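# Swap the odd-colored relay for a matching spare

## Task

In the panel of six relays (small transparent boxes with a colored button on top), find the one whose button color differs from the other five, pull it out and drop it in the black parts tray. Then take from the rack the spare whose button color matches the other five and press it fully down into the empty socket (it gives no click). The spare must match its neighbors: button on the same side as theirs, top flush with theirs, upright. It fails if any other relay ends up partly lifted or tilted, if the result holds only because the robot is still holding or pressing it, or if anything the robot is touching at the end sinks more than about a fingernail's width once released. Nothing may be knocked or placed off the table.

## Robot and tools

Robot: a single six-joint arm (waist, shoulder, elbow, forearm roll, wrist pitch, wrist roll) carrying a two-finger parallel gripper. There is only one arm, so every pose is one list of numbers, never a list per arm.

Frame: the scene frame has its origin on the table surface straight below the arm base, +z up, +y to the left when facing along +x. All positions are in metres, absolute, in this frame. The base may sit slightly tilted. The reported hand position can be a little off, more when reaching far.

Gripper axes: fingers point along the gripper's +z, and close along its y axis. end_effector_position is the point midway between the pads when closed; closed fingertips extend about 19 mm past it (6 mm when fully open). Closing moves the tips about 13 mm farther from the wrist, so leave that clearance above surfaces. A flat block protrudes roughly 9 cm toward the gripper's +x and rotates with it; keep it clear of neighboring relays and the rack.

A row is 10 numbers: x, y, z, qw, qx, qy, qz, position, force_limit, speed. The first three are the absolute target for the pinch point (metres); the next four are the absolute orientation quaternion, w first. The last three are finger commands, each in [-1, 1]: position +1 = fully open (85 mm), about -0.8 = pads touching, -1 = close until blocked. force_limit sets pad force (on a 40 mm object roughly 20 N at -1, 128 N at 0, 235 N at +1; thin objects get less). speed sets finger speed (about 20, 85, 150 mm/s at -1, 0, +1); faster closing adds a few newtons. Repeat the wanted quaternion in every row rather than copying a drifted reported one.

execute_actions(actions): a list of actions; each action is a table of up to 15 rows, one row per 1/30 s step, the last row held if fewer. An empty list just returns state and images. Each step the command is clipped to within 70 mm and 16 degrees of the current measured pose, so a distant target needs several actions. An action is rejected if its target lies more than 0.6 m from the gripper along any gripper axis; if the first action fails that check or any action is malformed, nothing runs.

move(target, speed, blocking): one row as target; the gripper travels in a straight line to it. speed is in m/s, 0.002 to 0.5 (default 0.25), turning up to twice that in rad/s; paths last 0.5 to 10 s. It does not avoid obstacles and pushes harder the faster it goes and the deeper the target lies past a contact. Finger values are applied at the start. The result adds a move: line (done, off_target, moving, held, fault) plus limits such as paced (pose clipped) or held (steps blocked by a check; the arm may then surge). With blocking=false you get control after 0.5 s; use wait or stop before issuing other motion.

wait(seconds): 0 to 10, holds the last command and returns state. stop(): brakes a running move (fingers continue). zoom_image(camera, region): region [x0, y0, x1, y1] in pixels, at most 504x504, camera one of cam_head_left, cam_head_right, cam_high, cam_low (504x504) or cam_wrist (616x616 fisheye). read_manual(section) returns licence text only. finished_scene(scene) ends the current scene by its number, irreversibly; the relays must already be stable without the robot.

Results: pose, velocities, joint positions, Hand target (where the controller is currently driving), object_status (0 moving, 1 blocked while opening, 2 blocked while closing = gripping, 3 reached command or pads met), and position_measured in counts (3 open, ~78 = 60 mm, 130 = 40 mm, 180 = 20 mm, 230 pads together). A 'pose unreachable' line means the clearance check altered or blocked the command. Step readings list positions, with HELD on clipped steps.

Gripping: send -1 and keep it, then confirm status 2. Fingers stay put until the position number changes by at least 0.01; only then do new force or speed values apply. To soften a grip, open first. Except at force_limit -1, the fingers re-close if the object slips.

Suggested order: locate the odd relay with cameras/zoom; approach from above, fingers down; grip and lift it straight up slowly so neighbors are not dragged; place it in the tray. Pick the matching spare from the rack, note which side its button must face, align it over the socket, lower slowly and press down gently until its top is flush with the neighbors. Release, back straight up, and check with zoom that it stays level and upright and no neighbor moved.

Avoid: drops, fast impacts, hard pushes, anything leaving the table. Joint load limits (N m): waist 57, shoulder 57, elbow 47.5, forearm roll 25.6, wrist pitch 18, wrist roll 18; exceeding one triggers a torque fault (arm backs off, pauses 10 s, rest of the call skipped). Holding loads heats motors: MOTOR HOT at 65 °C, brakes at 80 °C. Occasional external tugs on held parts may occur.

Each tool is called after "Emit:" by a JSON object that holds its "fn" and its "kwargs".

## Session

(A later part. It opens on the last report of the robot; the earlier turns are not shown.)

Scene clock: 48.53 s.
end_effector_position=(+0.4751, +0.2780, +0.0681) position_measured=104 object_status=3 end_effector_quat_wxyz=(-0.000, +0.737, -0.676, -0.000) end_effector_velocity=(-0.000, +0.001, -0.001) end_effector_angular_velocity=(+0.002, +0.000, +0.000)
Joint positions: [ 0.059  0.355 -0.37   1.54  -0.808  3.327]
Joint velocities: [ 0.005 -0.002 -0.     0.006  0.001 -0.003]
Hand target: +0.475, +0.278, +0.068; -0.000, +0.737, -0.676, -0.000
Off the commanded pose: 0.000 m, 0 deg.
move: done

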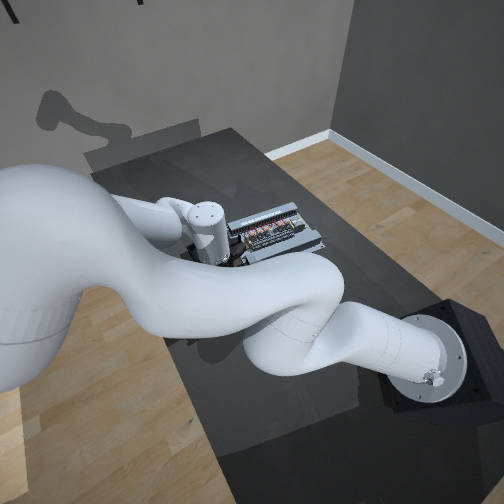

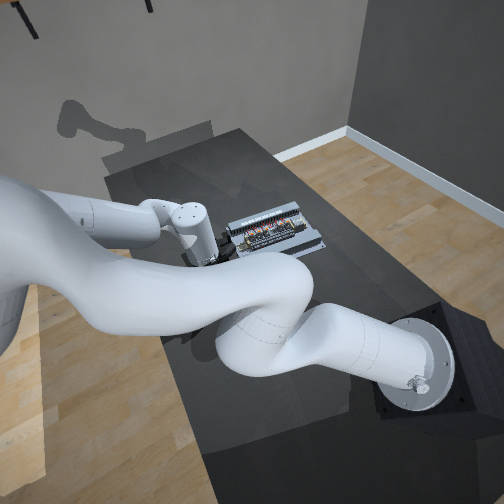

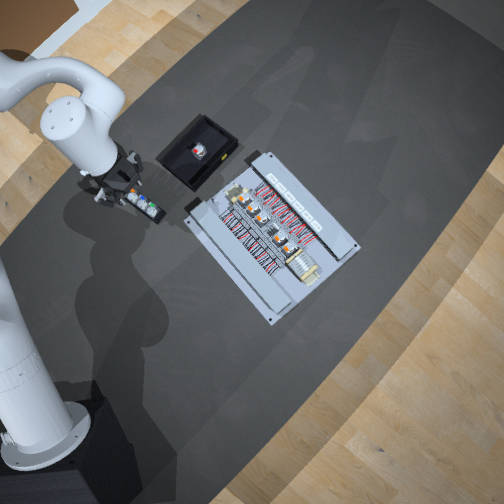

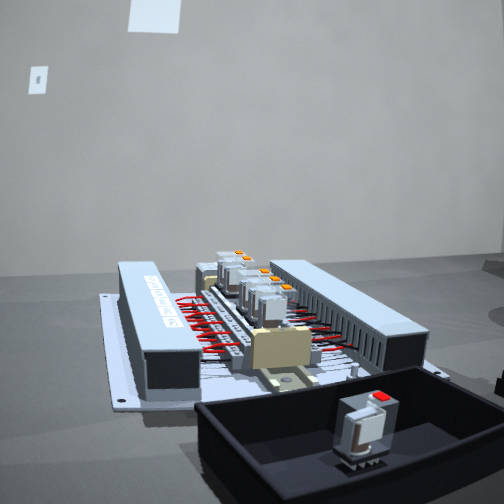

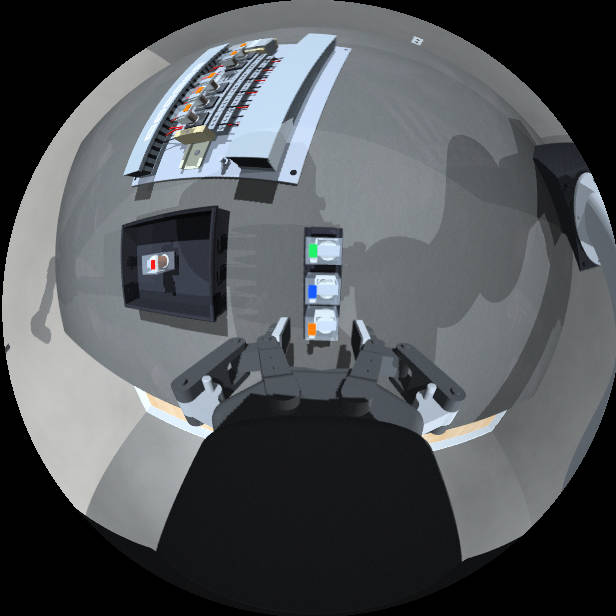

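Emit:
{"fn": "move", "kwargs": {"target": [0.475,0.2788,0.044,0,0.737,-0.676,0,-0.05,0,0], "speed": 0.04}}

Emit:
{"fn": "move", "kwargs": {"target": [0.475,0.2788,0.044,0,0.737,-0.676,0,-1,-0.2,-1]}}

Emit:
{"fn": "move", "kwargs": {"target": [0.475,0.2788,0.13,0,0.737,-0.676,0,-1,-0.2,-1], "speed": 0.1}}

Emit:
{"fn": "move", "kwargs": {"target": [0.624,-0.0283,0.13,0,0.7518,0.6593,0,-1,-0.2,-1], "speed": 0.4}}

Emit:
{"fn": "move", "kwargs": {"target": [0.624,-0.0283,0.09,0,0.7518,0.6593,0,-1,-0.2,-1], "speed": 0.03}}

Emit:
{"fn": "zoom_image", "kwargs": {"camera": "cam_wrist", "region": [220,180,420,380]}}

Emit:
{"fn": "zoom_image", "kwargs": {"camera": "cam_low", "region": [170,190,330,350]}}

Scene clock: 53.80 s.
end_effector_position=(+0.4750, +0.2788, +0.0441) position_measured=135 object_status=3 end_effector_quat_wxyz=(+0.000, +0.737, -0.676, -0.000) end_effector_velocity=(+0.000, +0.000, -0.001) end_effector_angular_velocity=(-0.000, -0.001, +0.000)
Joint positions: [ 0.126  0.294 -0.38   1.642 -0.766  3.254]
Joint velocities: [ 0.003 -0.003 -0.001  0.007  0.003 -0.005]
Hand target: +0.475, +0.279, +0.044; +0.000, +0.737, -0.676, -0.000
Off the commanded pose: 0.000 m, 0 deg.
move: done

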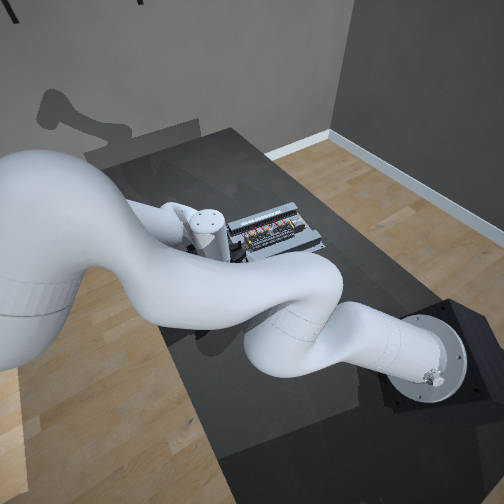

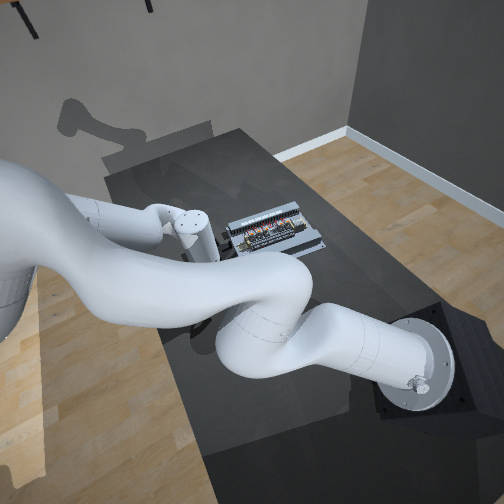

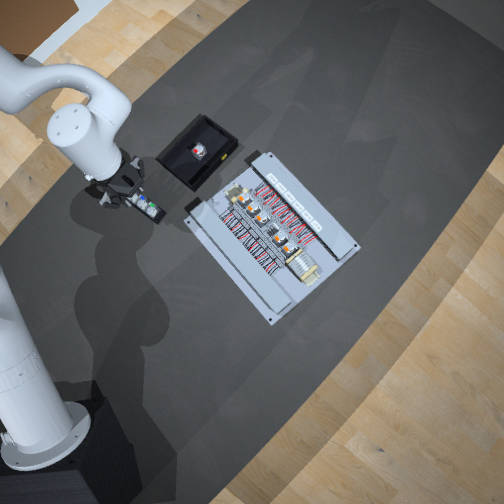

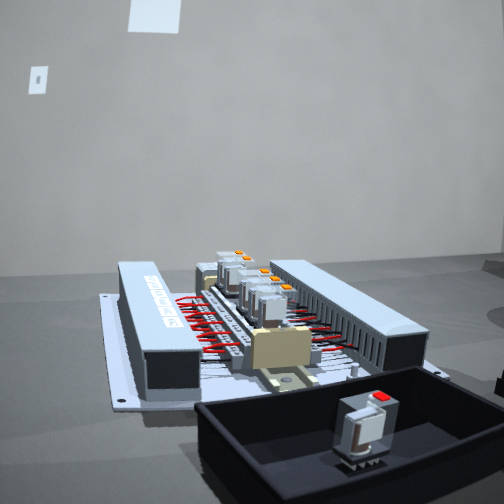

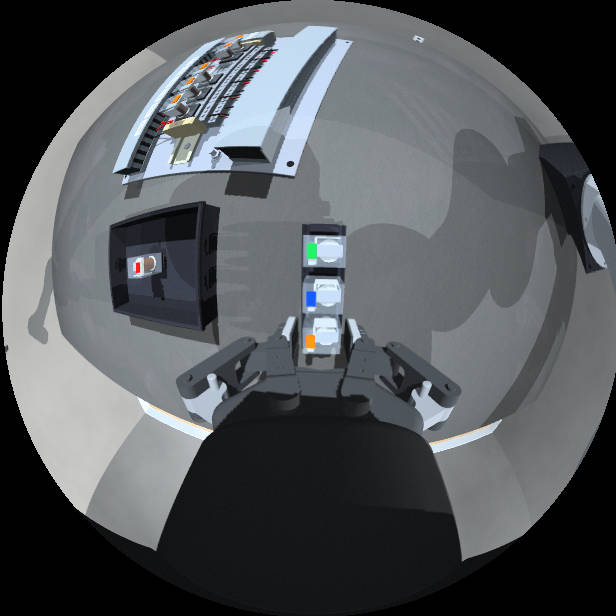

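Scene clock: 54.73 s.
end_effector_position=(+0.4750, +0.2788, +0.0441) position_measured=165 object_status=0 end_effector_quat_wxyz=(-0.000, +0.737, -0.676, +0.000) end_effector_velocity=(-0.000, +0.000, -0.000) end_effector_angular_velocity=(+0.001, +0.001, +0.001)
Joint positions: [ 0.126  0.294 -0.38   1.643 -0.766  3.253]
Joint velocities: [ 0.001 -0.    -0.     0.001 -0.    -0.001]
Hand target: +0.475, +0.279, +0.044; +0.000, +0.737, -0.676, -0.000
Off the commanded pose: 0.000 m, 0 deg.
move: done

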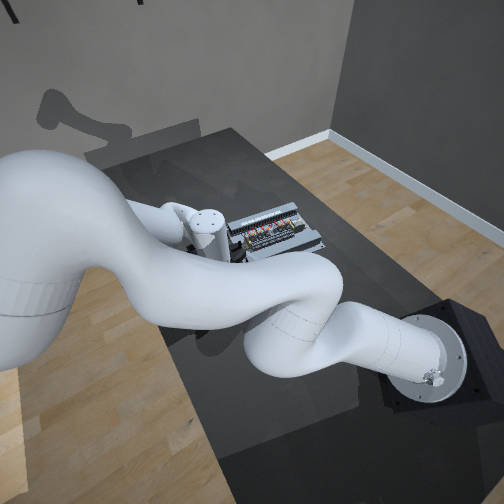

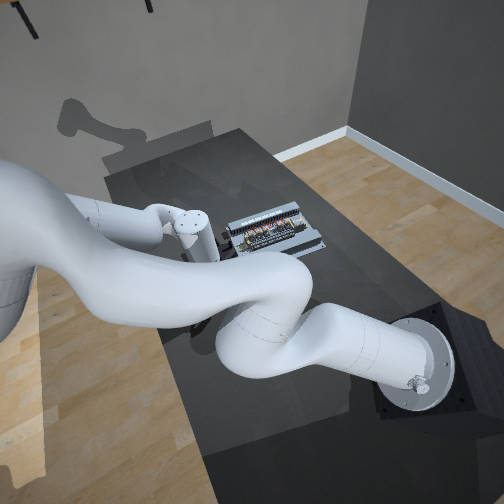

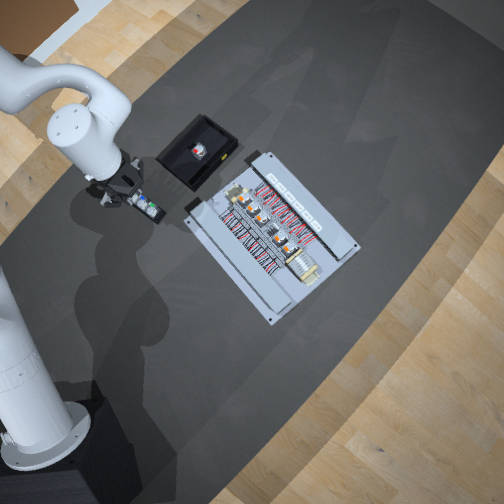

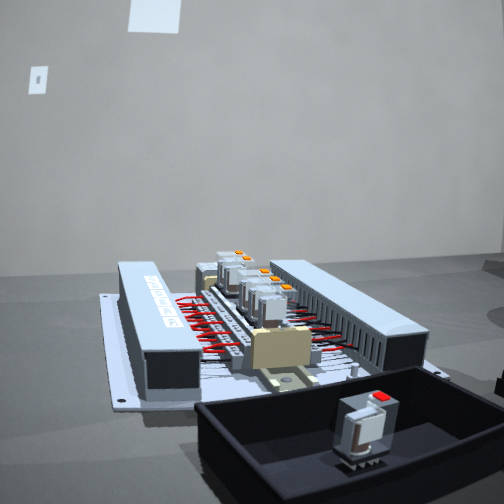

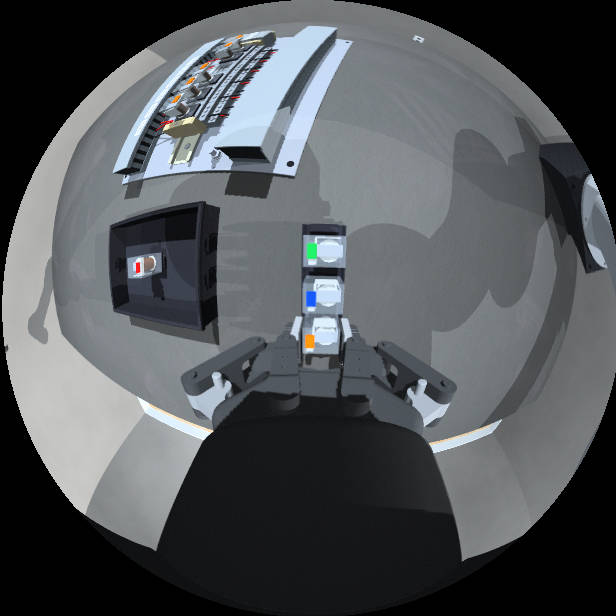

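Scene clock: 56.00 s.
end_effector_position=(+0.4748, +0.2788, +0.1299) position_measured=165 object_status=2 end_effector_quat_wxyz=(-0.000, +0.737, -0.676, +0.000) end_effector_velocity=(-0.000, -0.001, +0.001) end_effector_angular_velocity=(-0.001, +0.001, -0.000)
Joint positions: [-0.129  0.496 -0.366  1.312 -0.96   3.476]
Joint velocities: [-0.005  0.    -0.    -0.005 -0.003  0.001]
Hand target: +0.475, +0.279, +0.130; -0.000, +0.737, -0.676, +0.000
Off the commanded pose: 0.000 m, 0 deg.
move: done

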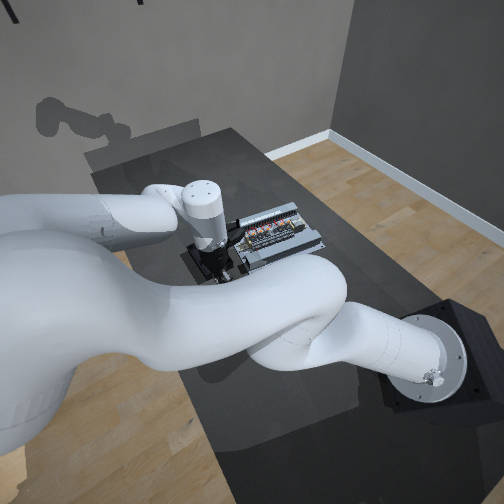

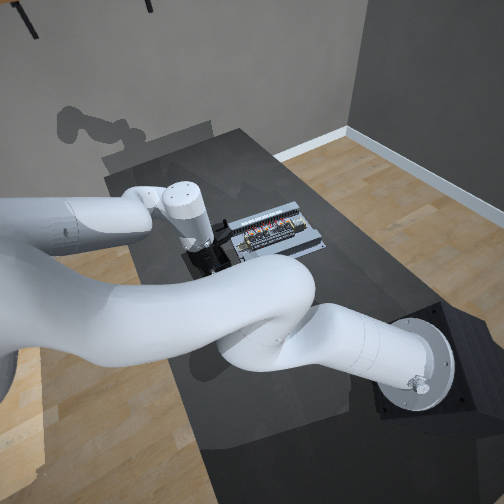

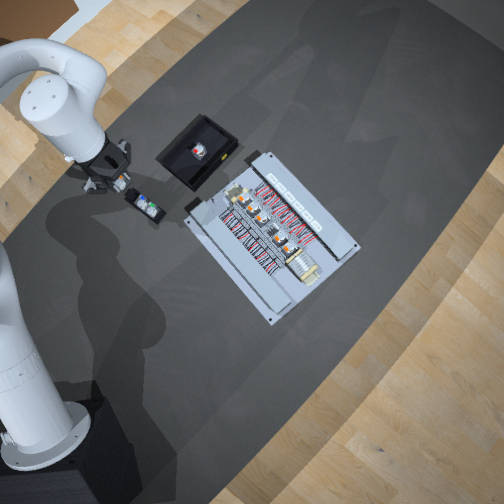

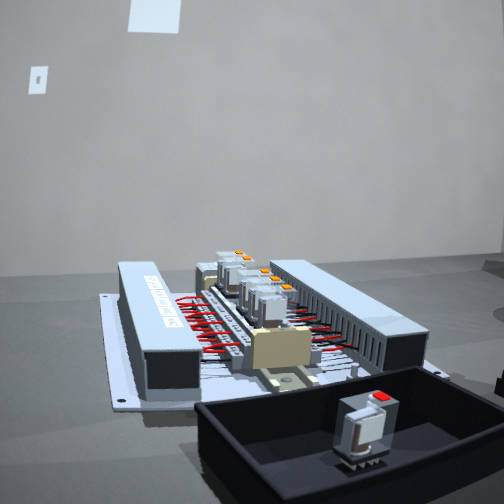

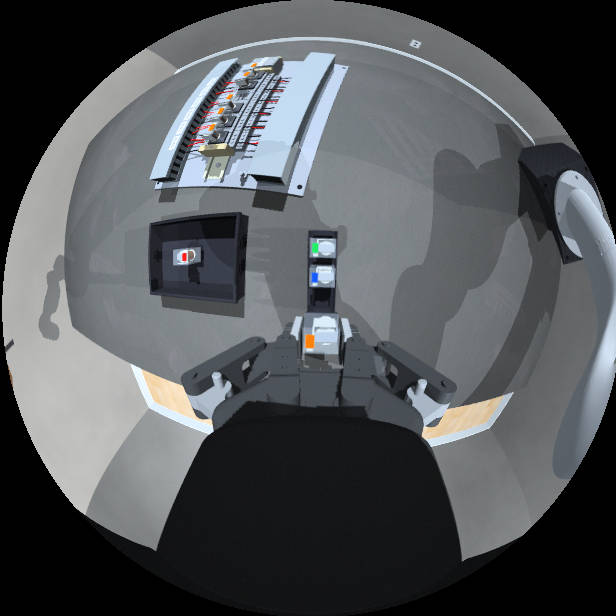

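Scene clock: 60.17 s.
end_effector_position=(+0.6245, -0.0288, +0.1303) position_measured=165 object_status=2 end_effector_quat_wxyz=(+0.001, +0.752, +0.659, -0.002) end_effector_velocity=(-0.000, -0.001, -0.000) end_effector_angular_velocity=(-0.000, -0.000, +0.005)
Joint positions: [-0.494 -0.491 -0.999  1.269 -1.086  0.084]
Joint velocities: [-0.001 -0.003 -0.001  0.     0.    -0.007]
Hand target: +0.624, -0.029, +0.130; +0.001, +0.752, +0.660, -0.002
Off the commanded pose: 0.001 m, 0 deg.
move: done

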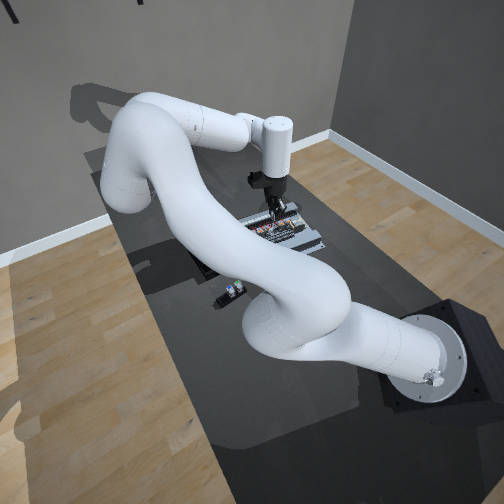

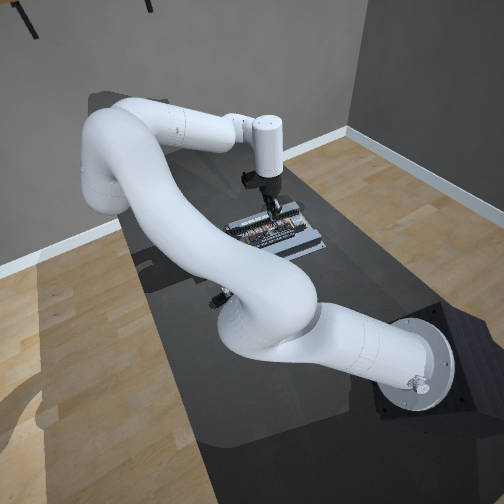

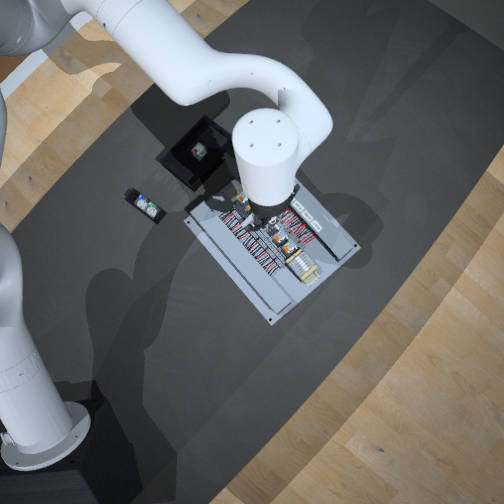

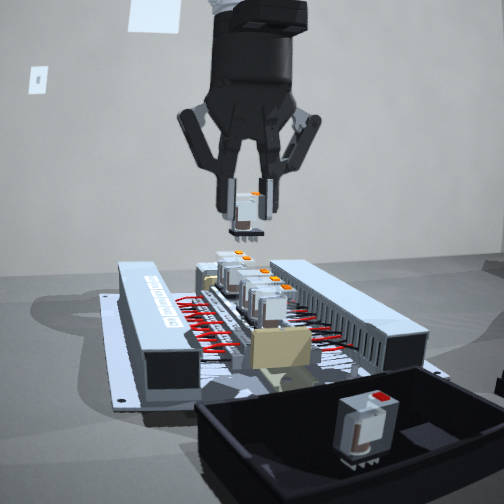

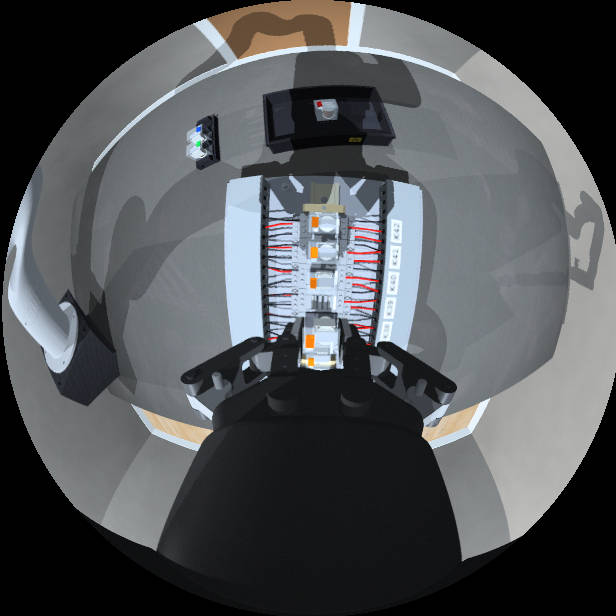

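Scene clock: 61.80 s.
end_effector_position=(+0.6241, -0.0283, +0.0901) position_measured=165 object_status=2 end_effector_quat_wxyz=(-0.000, +0.752, +0.659, +0.000) end_effector_velocity=(+0.000, -0.001, -0.000) end_effector_angular_velocity=(-0.001, -0.001, -0.000)
Joint positions: [-0.43  -0.532 -0.996  1.347 -1.049  0.044]
Joint velocities: [-0.    -0.001  0.     0.002  0.001 -0.001]
Hand target: +0.624, -0.028, +0.090; -0.000, +0.752, +0.659, +0.000
Off the commanded pose: 0.000 m, 0 deg.
move: done

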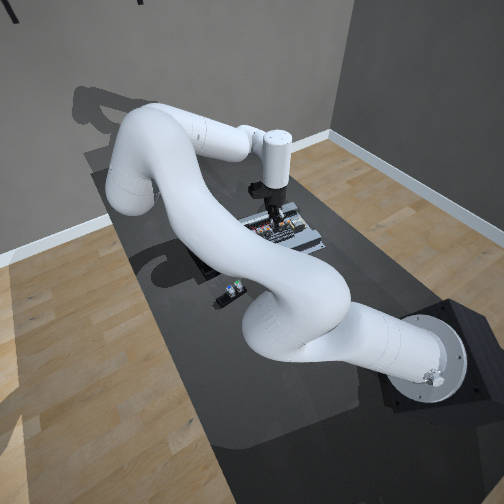

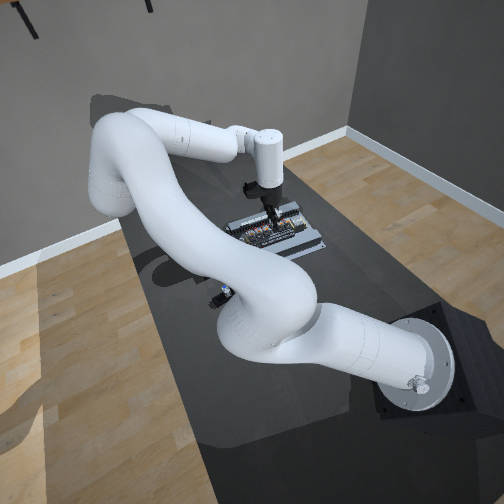

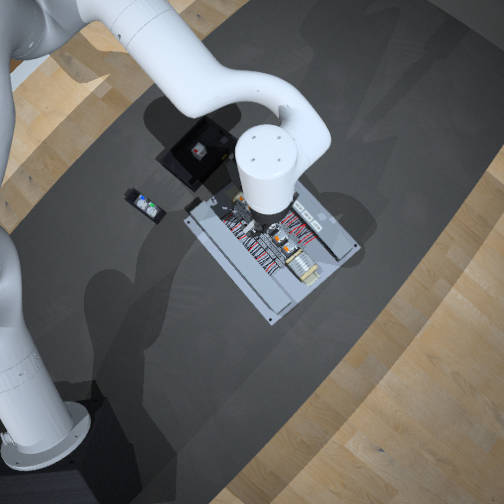

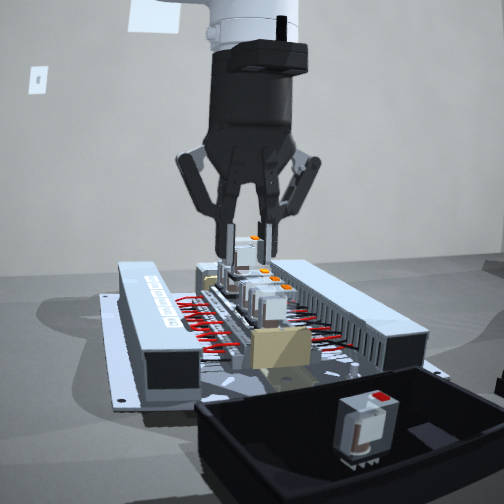

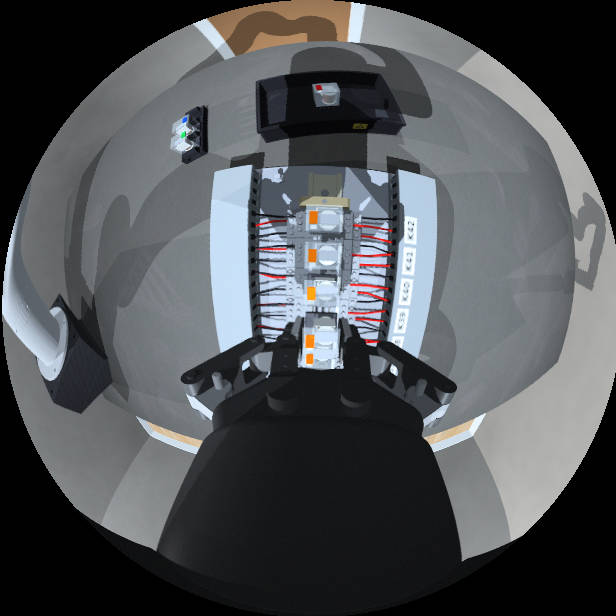

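Region (220, 180, 420, 380) of cam_wrist's 616x616 image, scaled by 2.520, with more detail than that image has.

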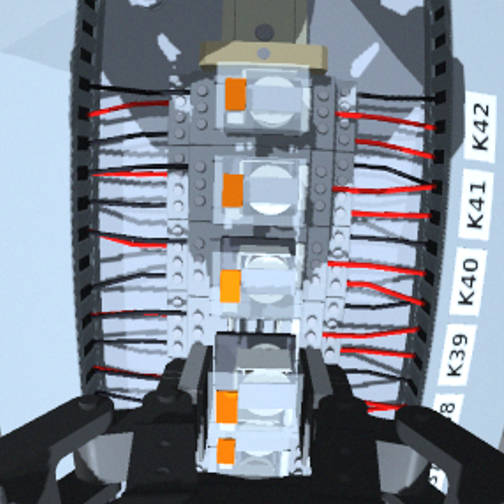

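Region (170, 190, 330, 350) of cam_low's 504x504 image, scaled by 3.150, with more detail than that image has.

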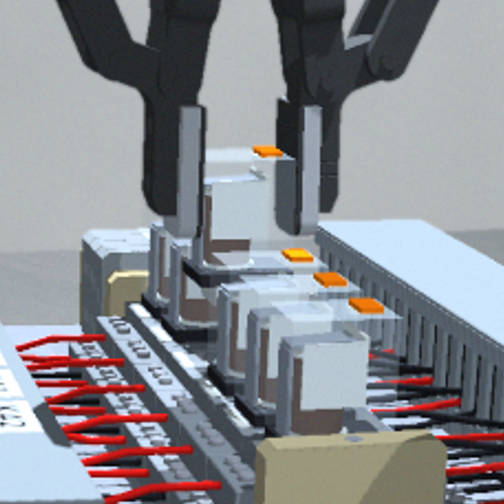

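Emit:
{"fn": "move", "kwargs": {"target": [0.6233,-0.0283,0.078,0,0.7518,0.6593,0,-1,-0.2,-1], "speed": 0.02}}

Emit:
{"fn": "move", "kwargs": {"target": [0.6233,-0.0283,0.065,0,0.7518,0.6593,0,-1,-0.2,-1], "speed": 0.006}}

Emit:
{"fn": "zoom_image", "kwargs": {"camera": "cam_wrist", "region": [220,180,420,380]}}

Emit:
{"fn": "zoom_image", "kwargs": {"camera": "cam_low", "region": [170,190,330,350]}}

Scene clock: 66.37 s.
end_effector_position=(+0.6233, -0.0283, +0.0781) position_measured=165 object_status=2 end_effector_quat_wxyz=(-0.000, +0.752, +0.659, +0.000) end_effector_velocity=(-0.000, -0.000, -0.001) end_effector_angular_velocity=(+0.001, +0.001, +0.000)
Joint positions: [-0.411 -0.544 -0.995  1.37  -1.038  0.032]
Joint velocities: [ 0.001 -0.002 -0.     0.001  0.    -0.001]
Hand target: +0.623, -0.028, +0.078; -0.000, +0.752, +0.659, +0.000
Off the commanded pose: 0.000 m, 0 deg.
move: done

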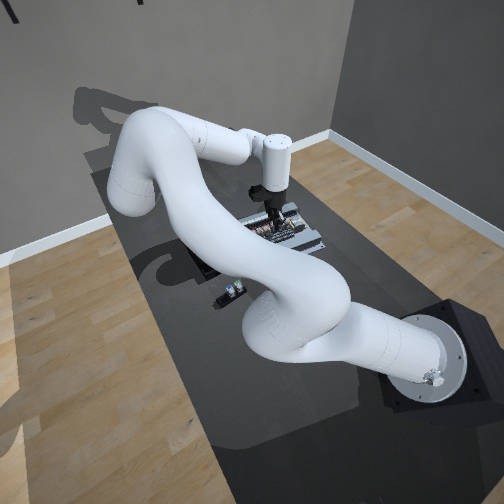

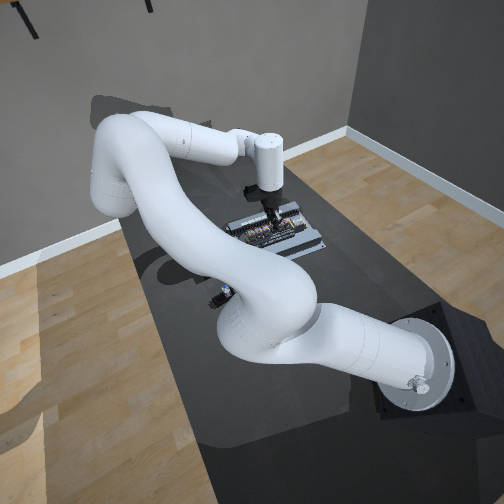

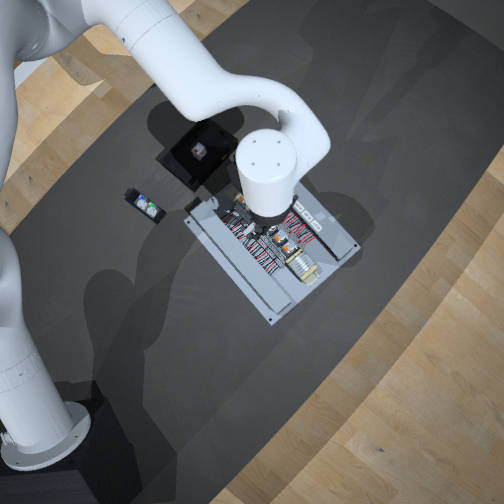

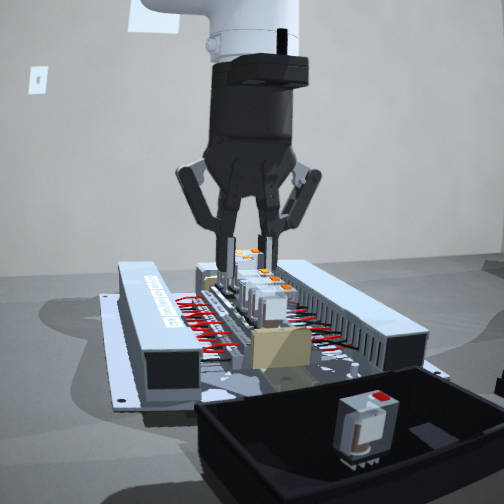

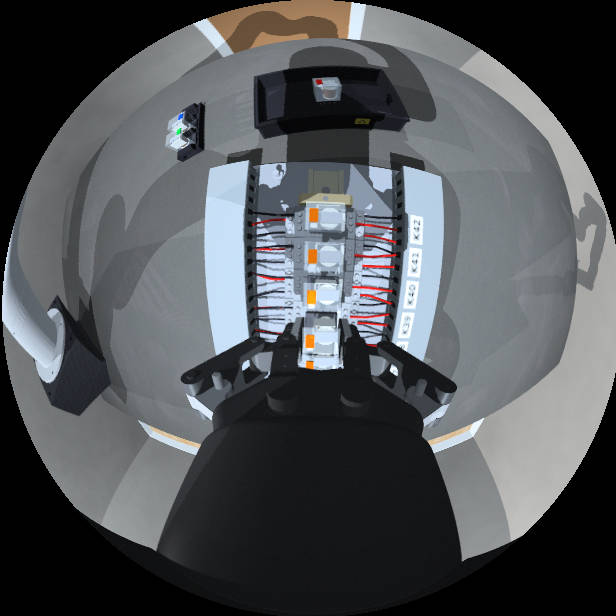

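Scene clock: 68.77 s.
end_effector_position=(+0.6234, -0.0284, +0.0656) position_measured=165 object_status=2 end_effector_quat_wxyz=(+0.000, +0.752, +0.659, +0.000) end_effector_velocity=(+0.001, +0.000, +0.000) end_effector_angular_velocity=(-0.001, -0.001, +0.001)
Joint positions: [-0.391 -0.558 -0.998  1.395 -1.027  0.02 ]
Joint velocities: [ 0.     0.001 -0.     0.002  0.001 -0.001]
Hand target: +0.623, -0.028, +0.065; -0.000, +0.752, +0.659, +0.000
Off the commanded pose: 0.001 m, 0 deg.
move: done

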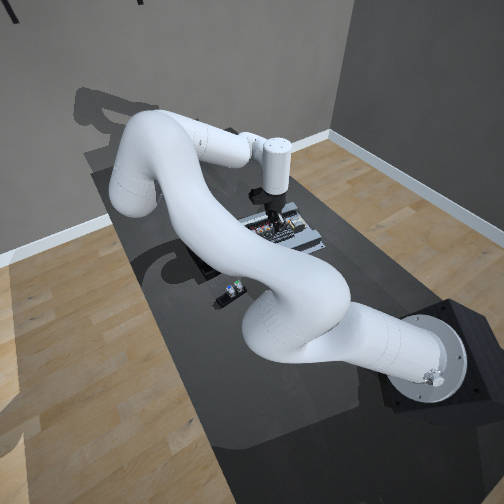

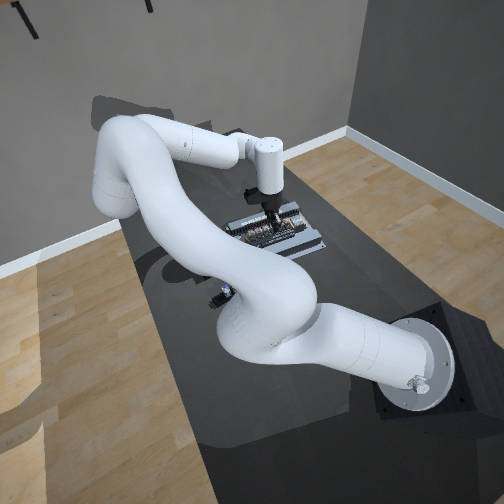

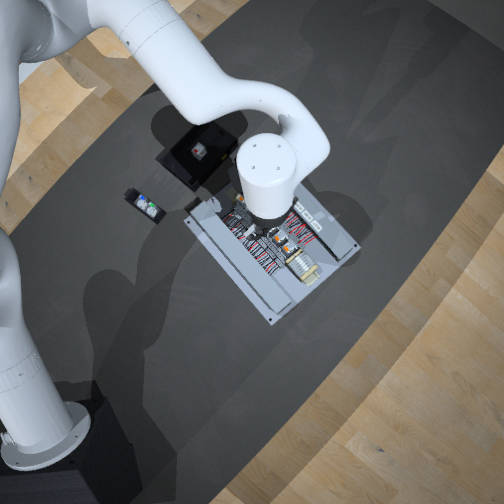

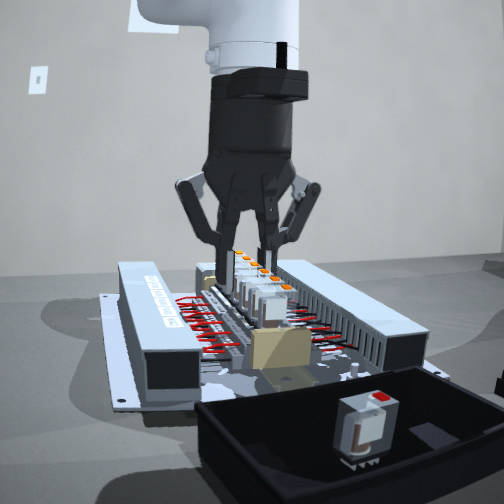

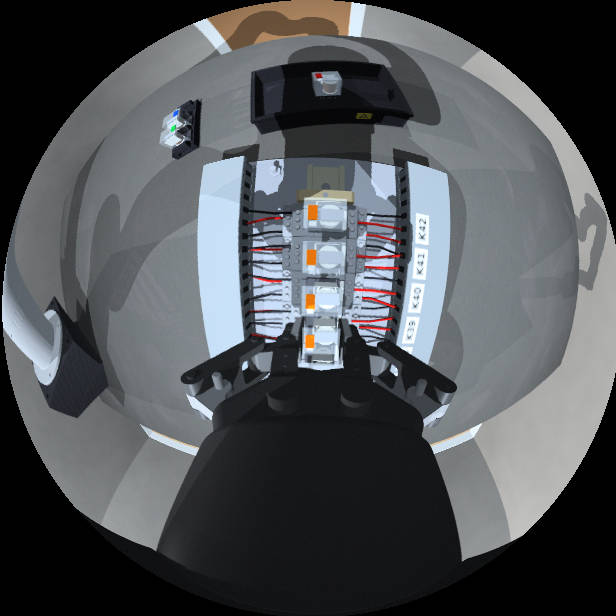

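Region (220, 180, 420, 380) of cam_wrist's 616x616 image, scaled by 2.520, with more detail than that image has.

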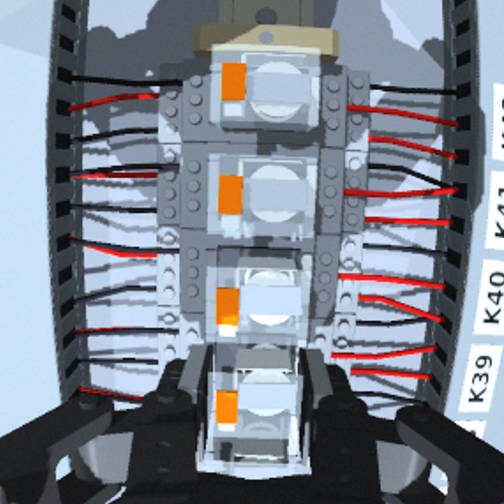

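Region (170, 190, 330, 350) of cam_low's 504x504 image, scaled by 3.150, with more detail than that image has.

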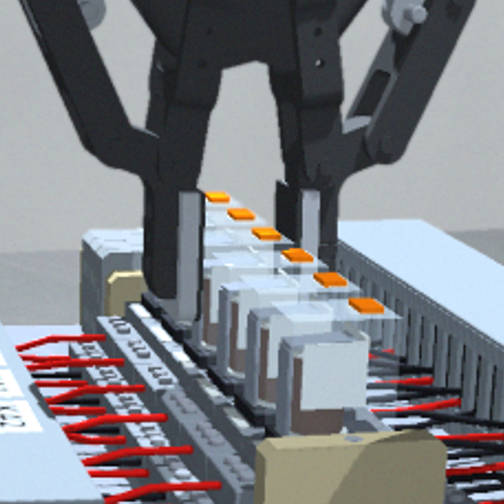

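Seated.

Emit:
{"fn": "move", "kwargs": {"target": [0.6233,-0.0283,0.0655,0,0.7518,0.6593,0,0,-0.2,0]}}

Emit:
{"fn": "move", "kwargs": {"target": [0.6233,-0.0283,0.11,0,0.7518,0.6593,0,0,-0.2,0], "speed": 0.1}}

Emit:
{"fn": "zoom_image", "kwargs": {"camera": "cam_low", "region": [170,190,330,350]}}

Scene clock: 71.37 s.
end_effector_position=(+0.6233, -0.0283, +0.0655) position_measured=129 object_status=3 end_effector_quat_wxyz=(+0.000, +0.752, +0.659, -0.000) end_effector_velocity=(+0.000, -0.001, +0.001) end_effector_angular_velocity=(-0.002, -0.002, +0.000)
Joint positions: [-0.39  -0.558 -0.998  1.394 -1.027  0.02 ]
Joint velocities: [-0.001  0.001 -0.     0.001  0.001 -0.001]
Hand target: +0.623, -0.028, +0.065; -0.000, +0.752, +0.659, +0.000
Off the commanded pose: 0.000 m, 0 deg.
move: done

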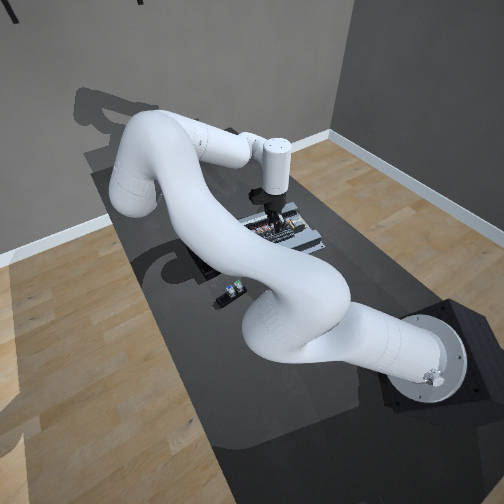

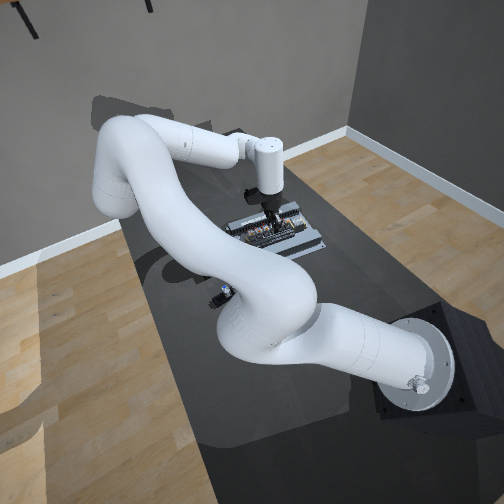

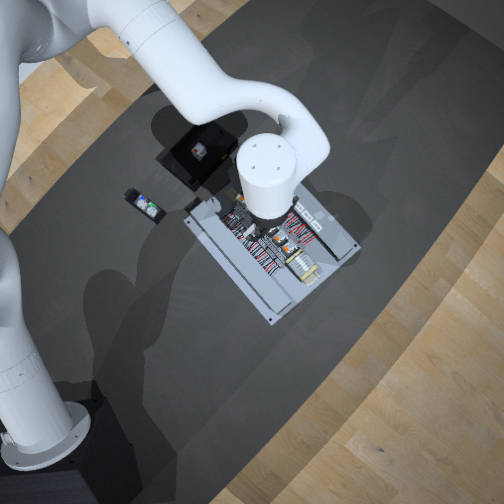

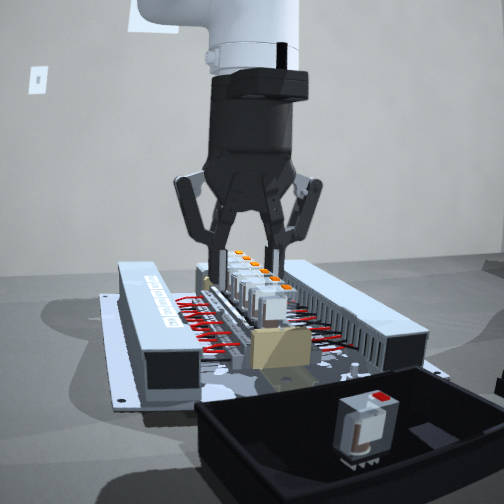

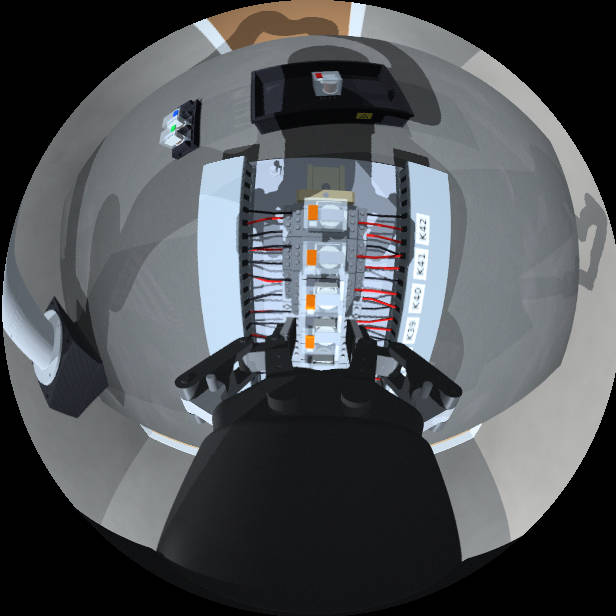

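Scene clock: 72.20 s.
end_effector_position=(+0.6231, -0.0283, +0.1098) position_measured=129 object_status=3 end_effector_quat_wxyz=(-0.000, +0.752, +0.659, -0.000) end_effector_velocity=(+0.000, -0.000, +0.001) end_effector_angular_velocity=(-0.000, -0.000, -0.000)
Joint positions: [-0.462 -0.51  -0.993  1.309 -1.067  0.061]
Joint velocities: [-0.002  0.001 -0.001 -0.002 -0.001  0.001]
Hand target: +0.623, -0.028, +0.110; +0.000, +0.752, +0.659, -0.000
Off the commanded pose: 0.000 m, 0 deg.
move: done

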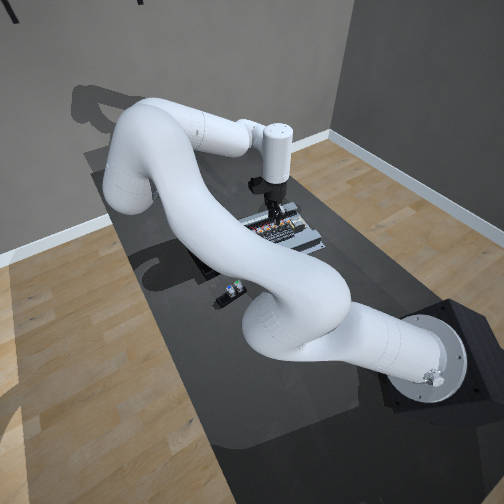

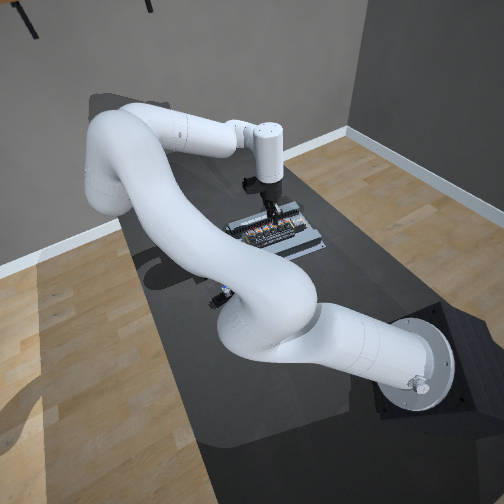

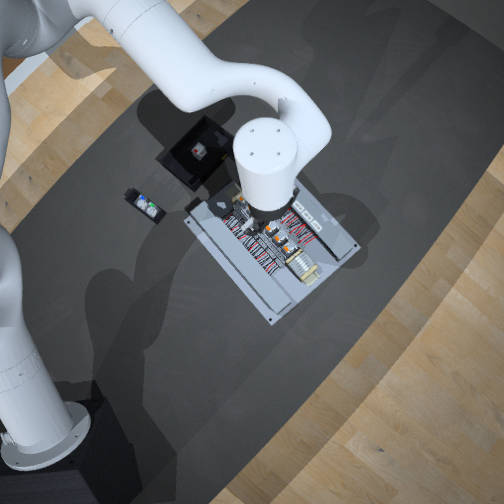

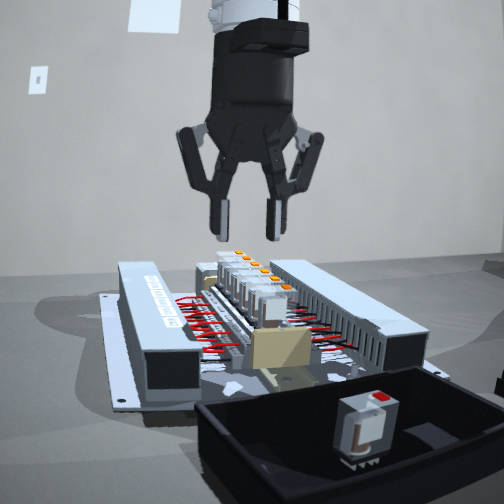

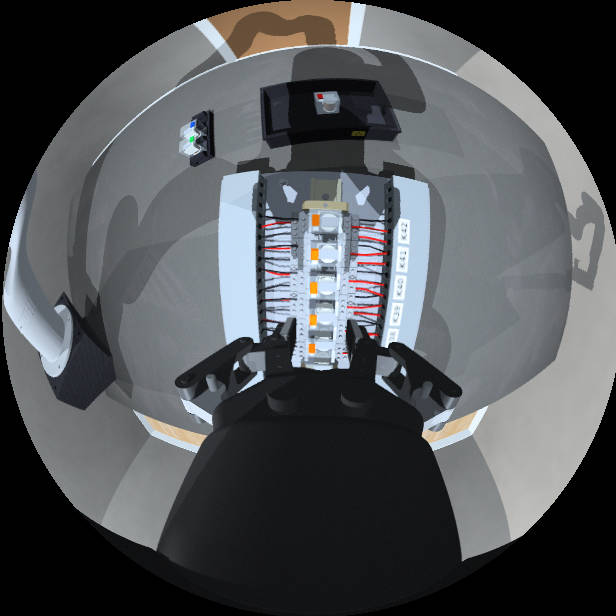

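Region (170, 190, 330, 350) of cam_low's 504x504 image, scaled by 3.150, with more detail than that image has.

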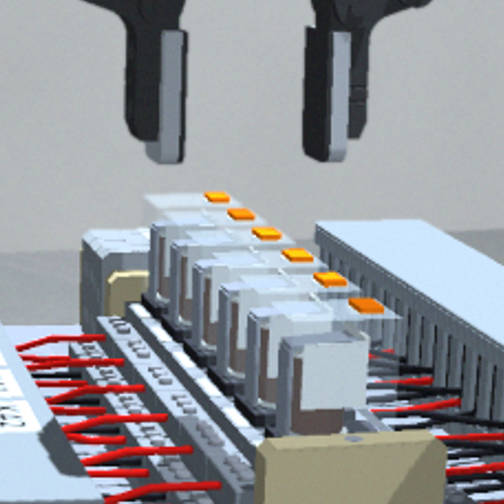

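Emit:
{"fn": "finished_scene", "kwargs": {"scene": 1}}

The scene is finished: the task was done.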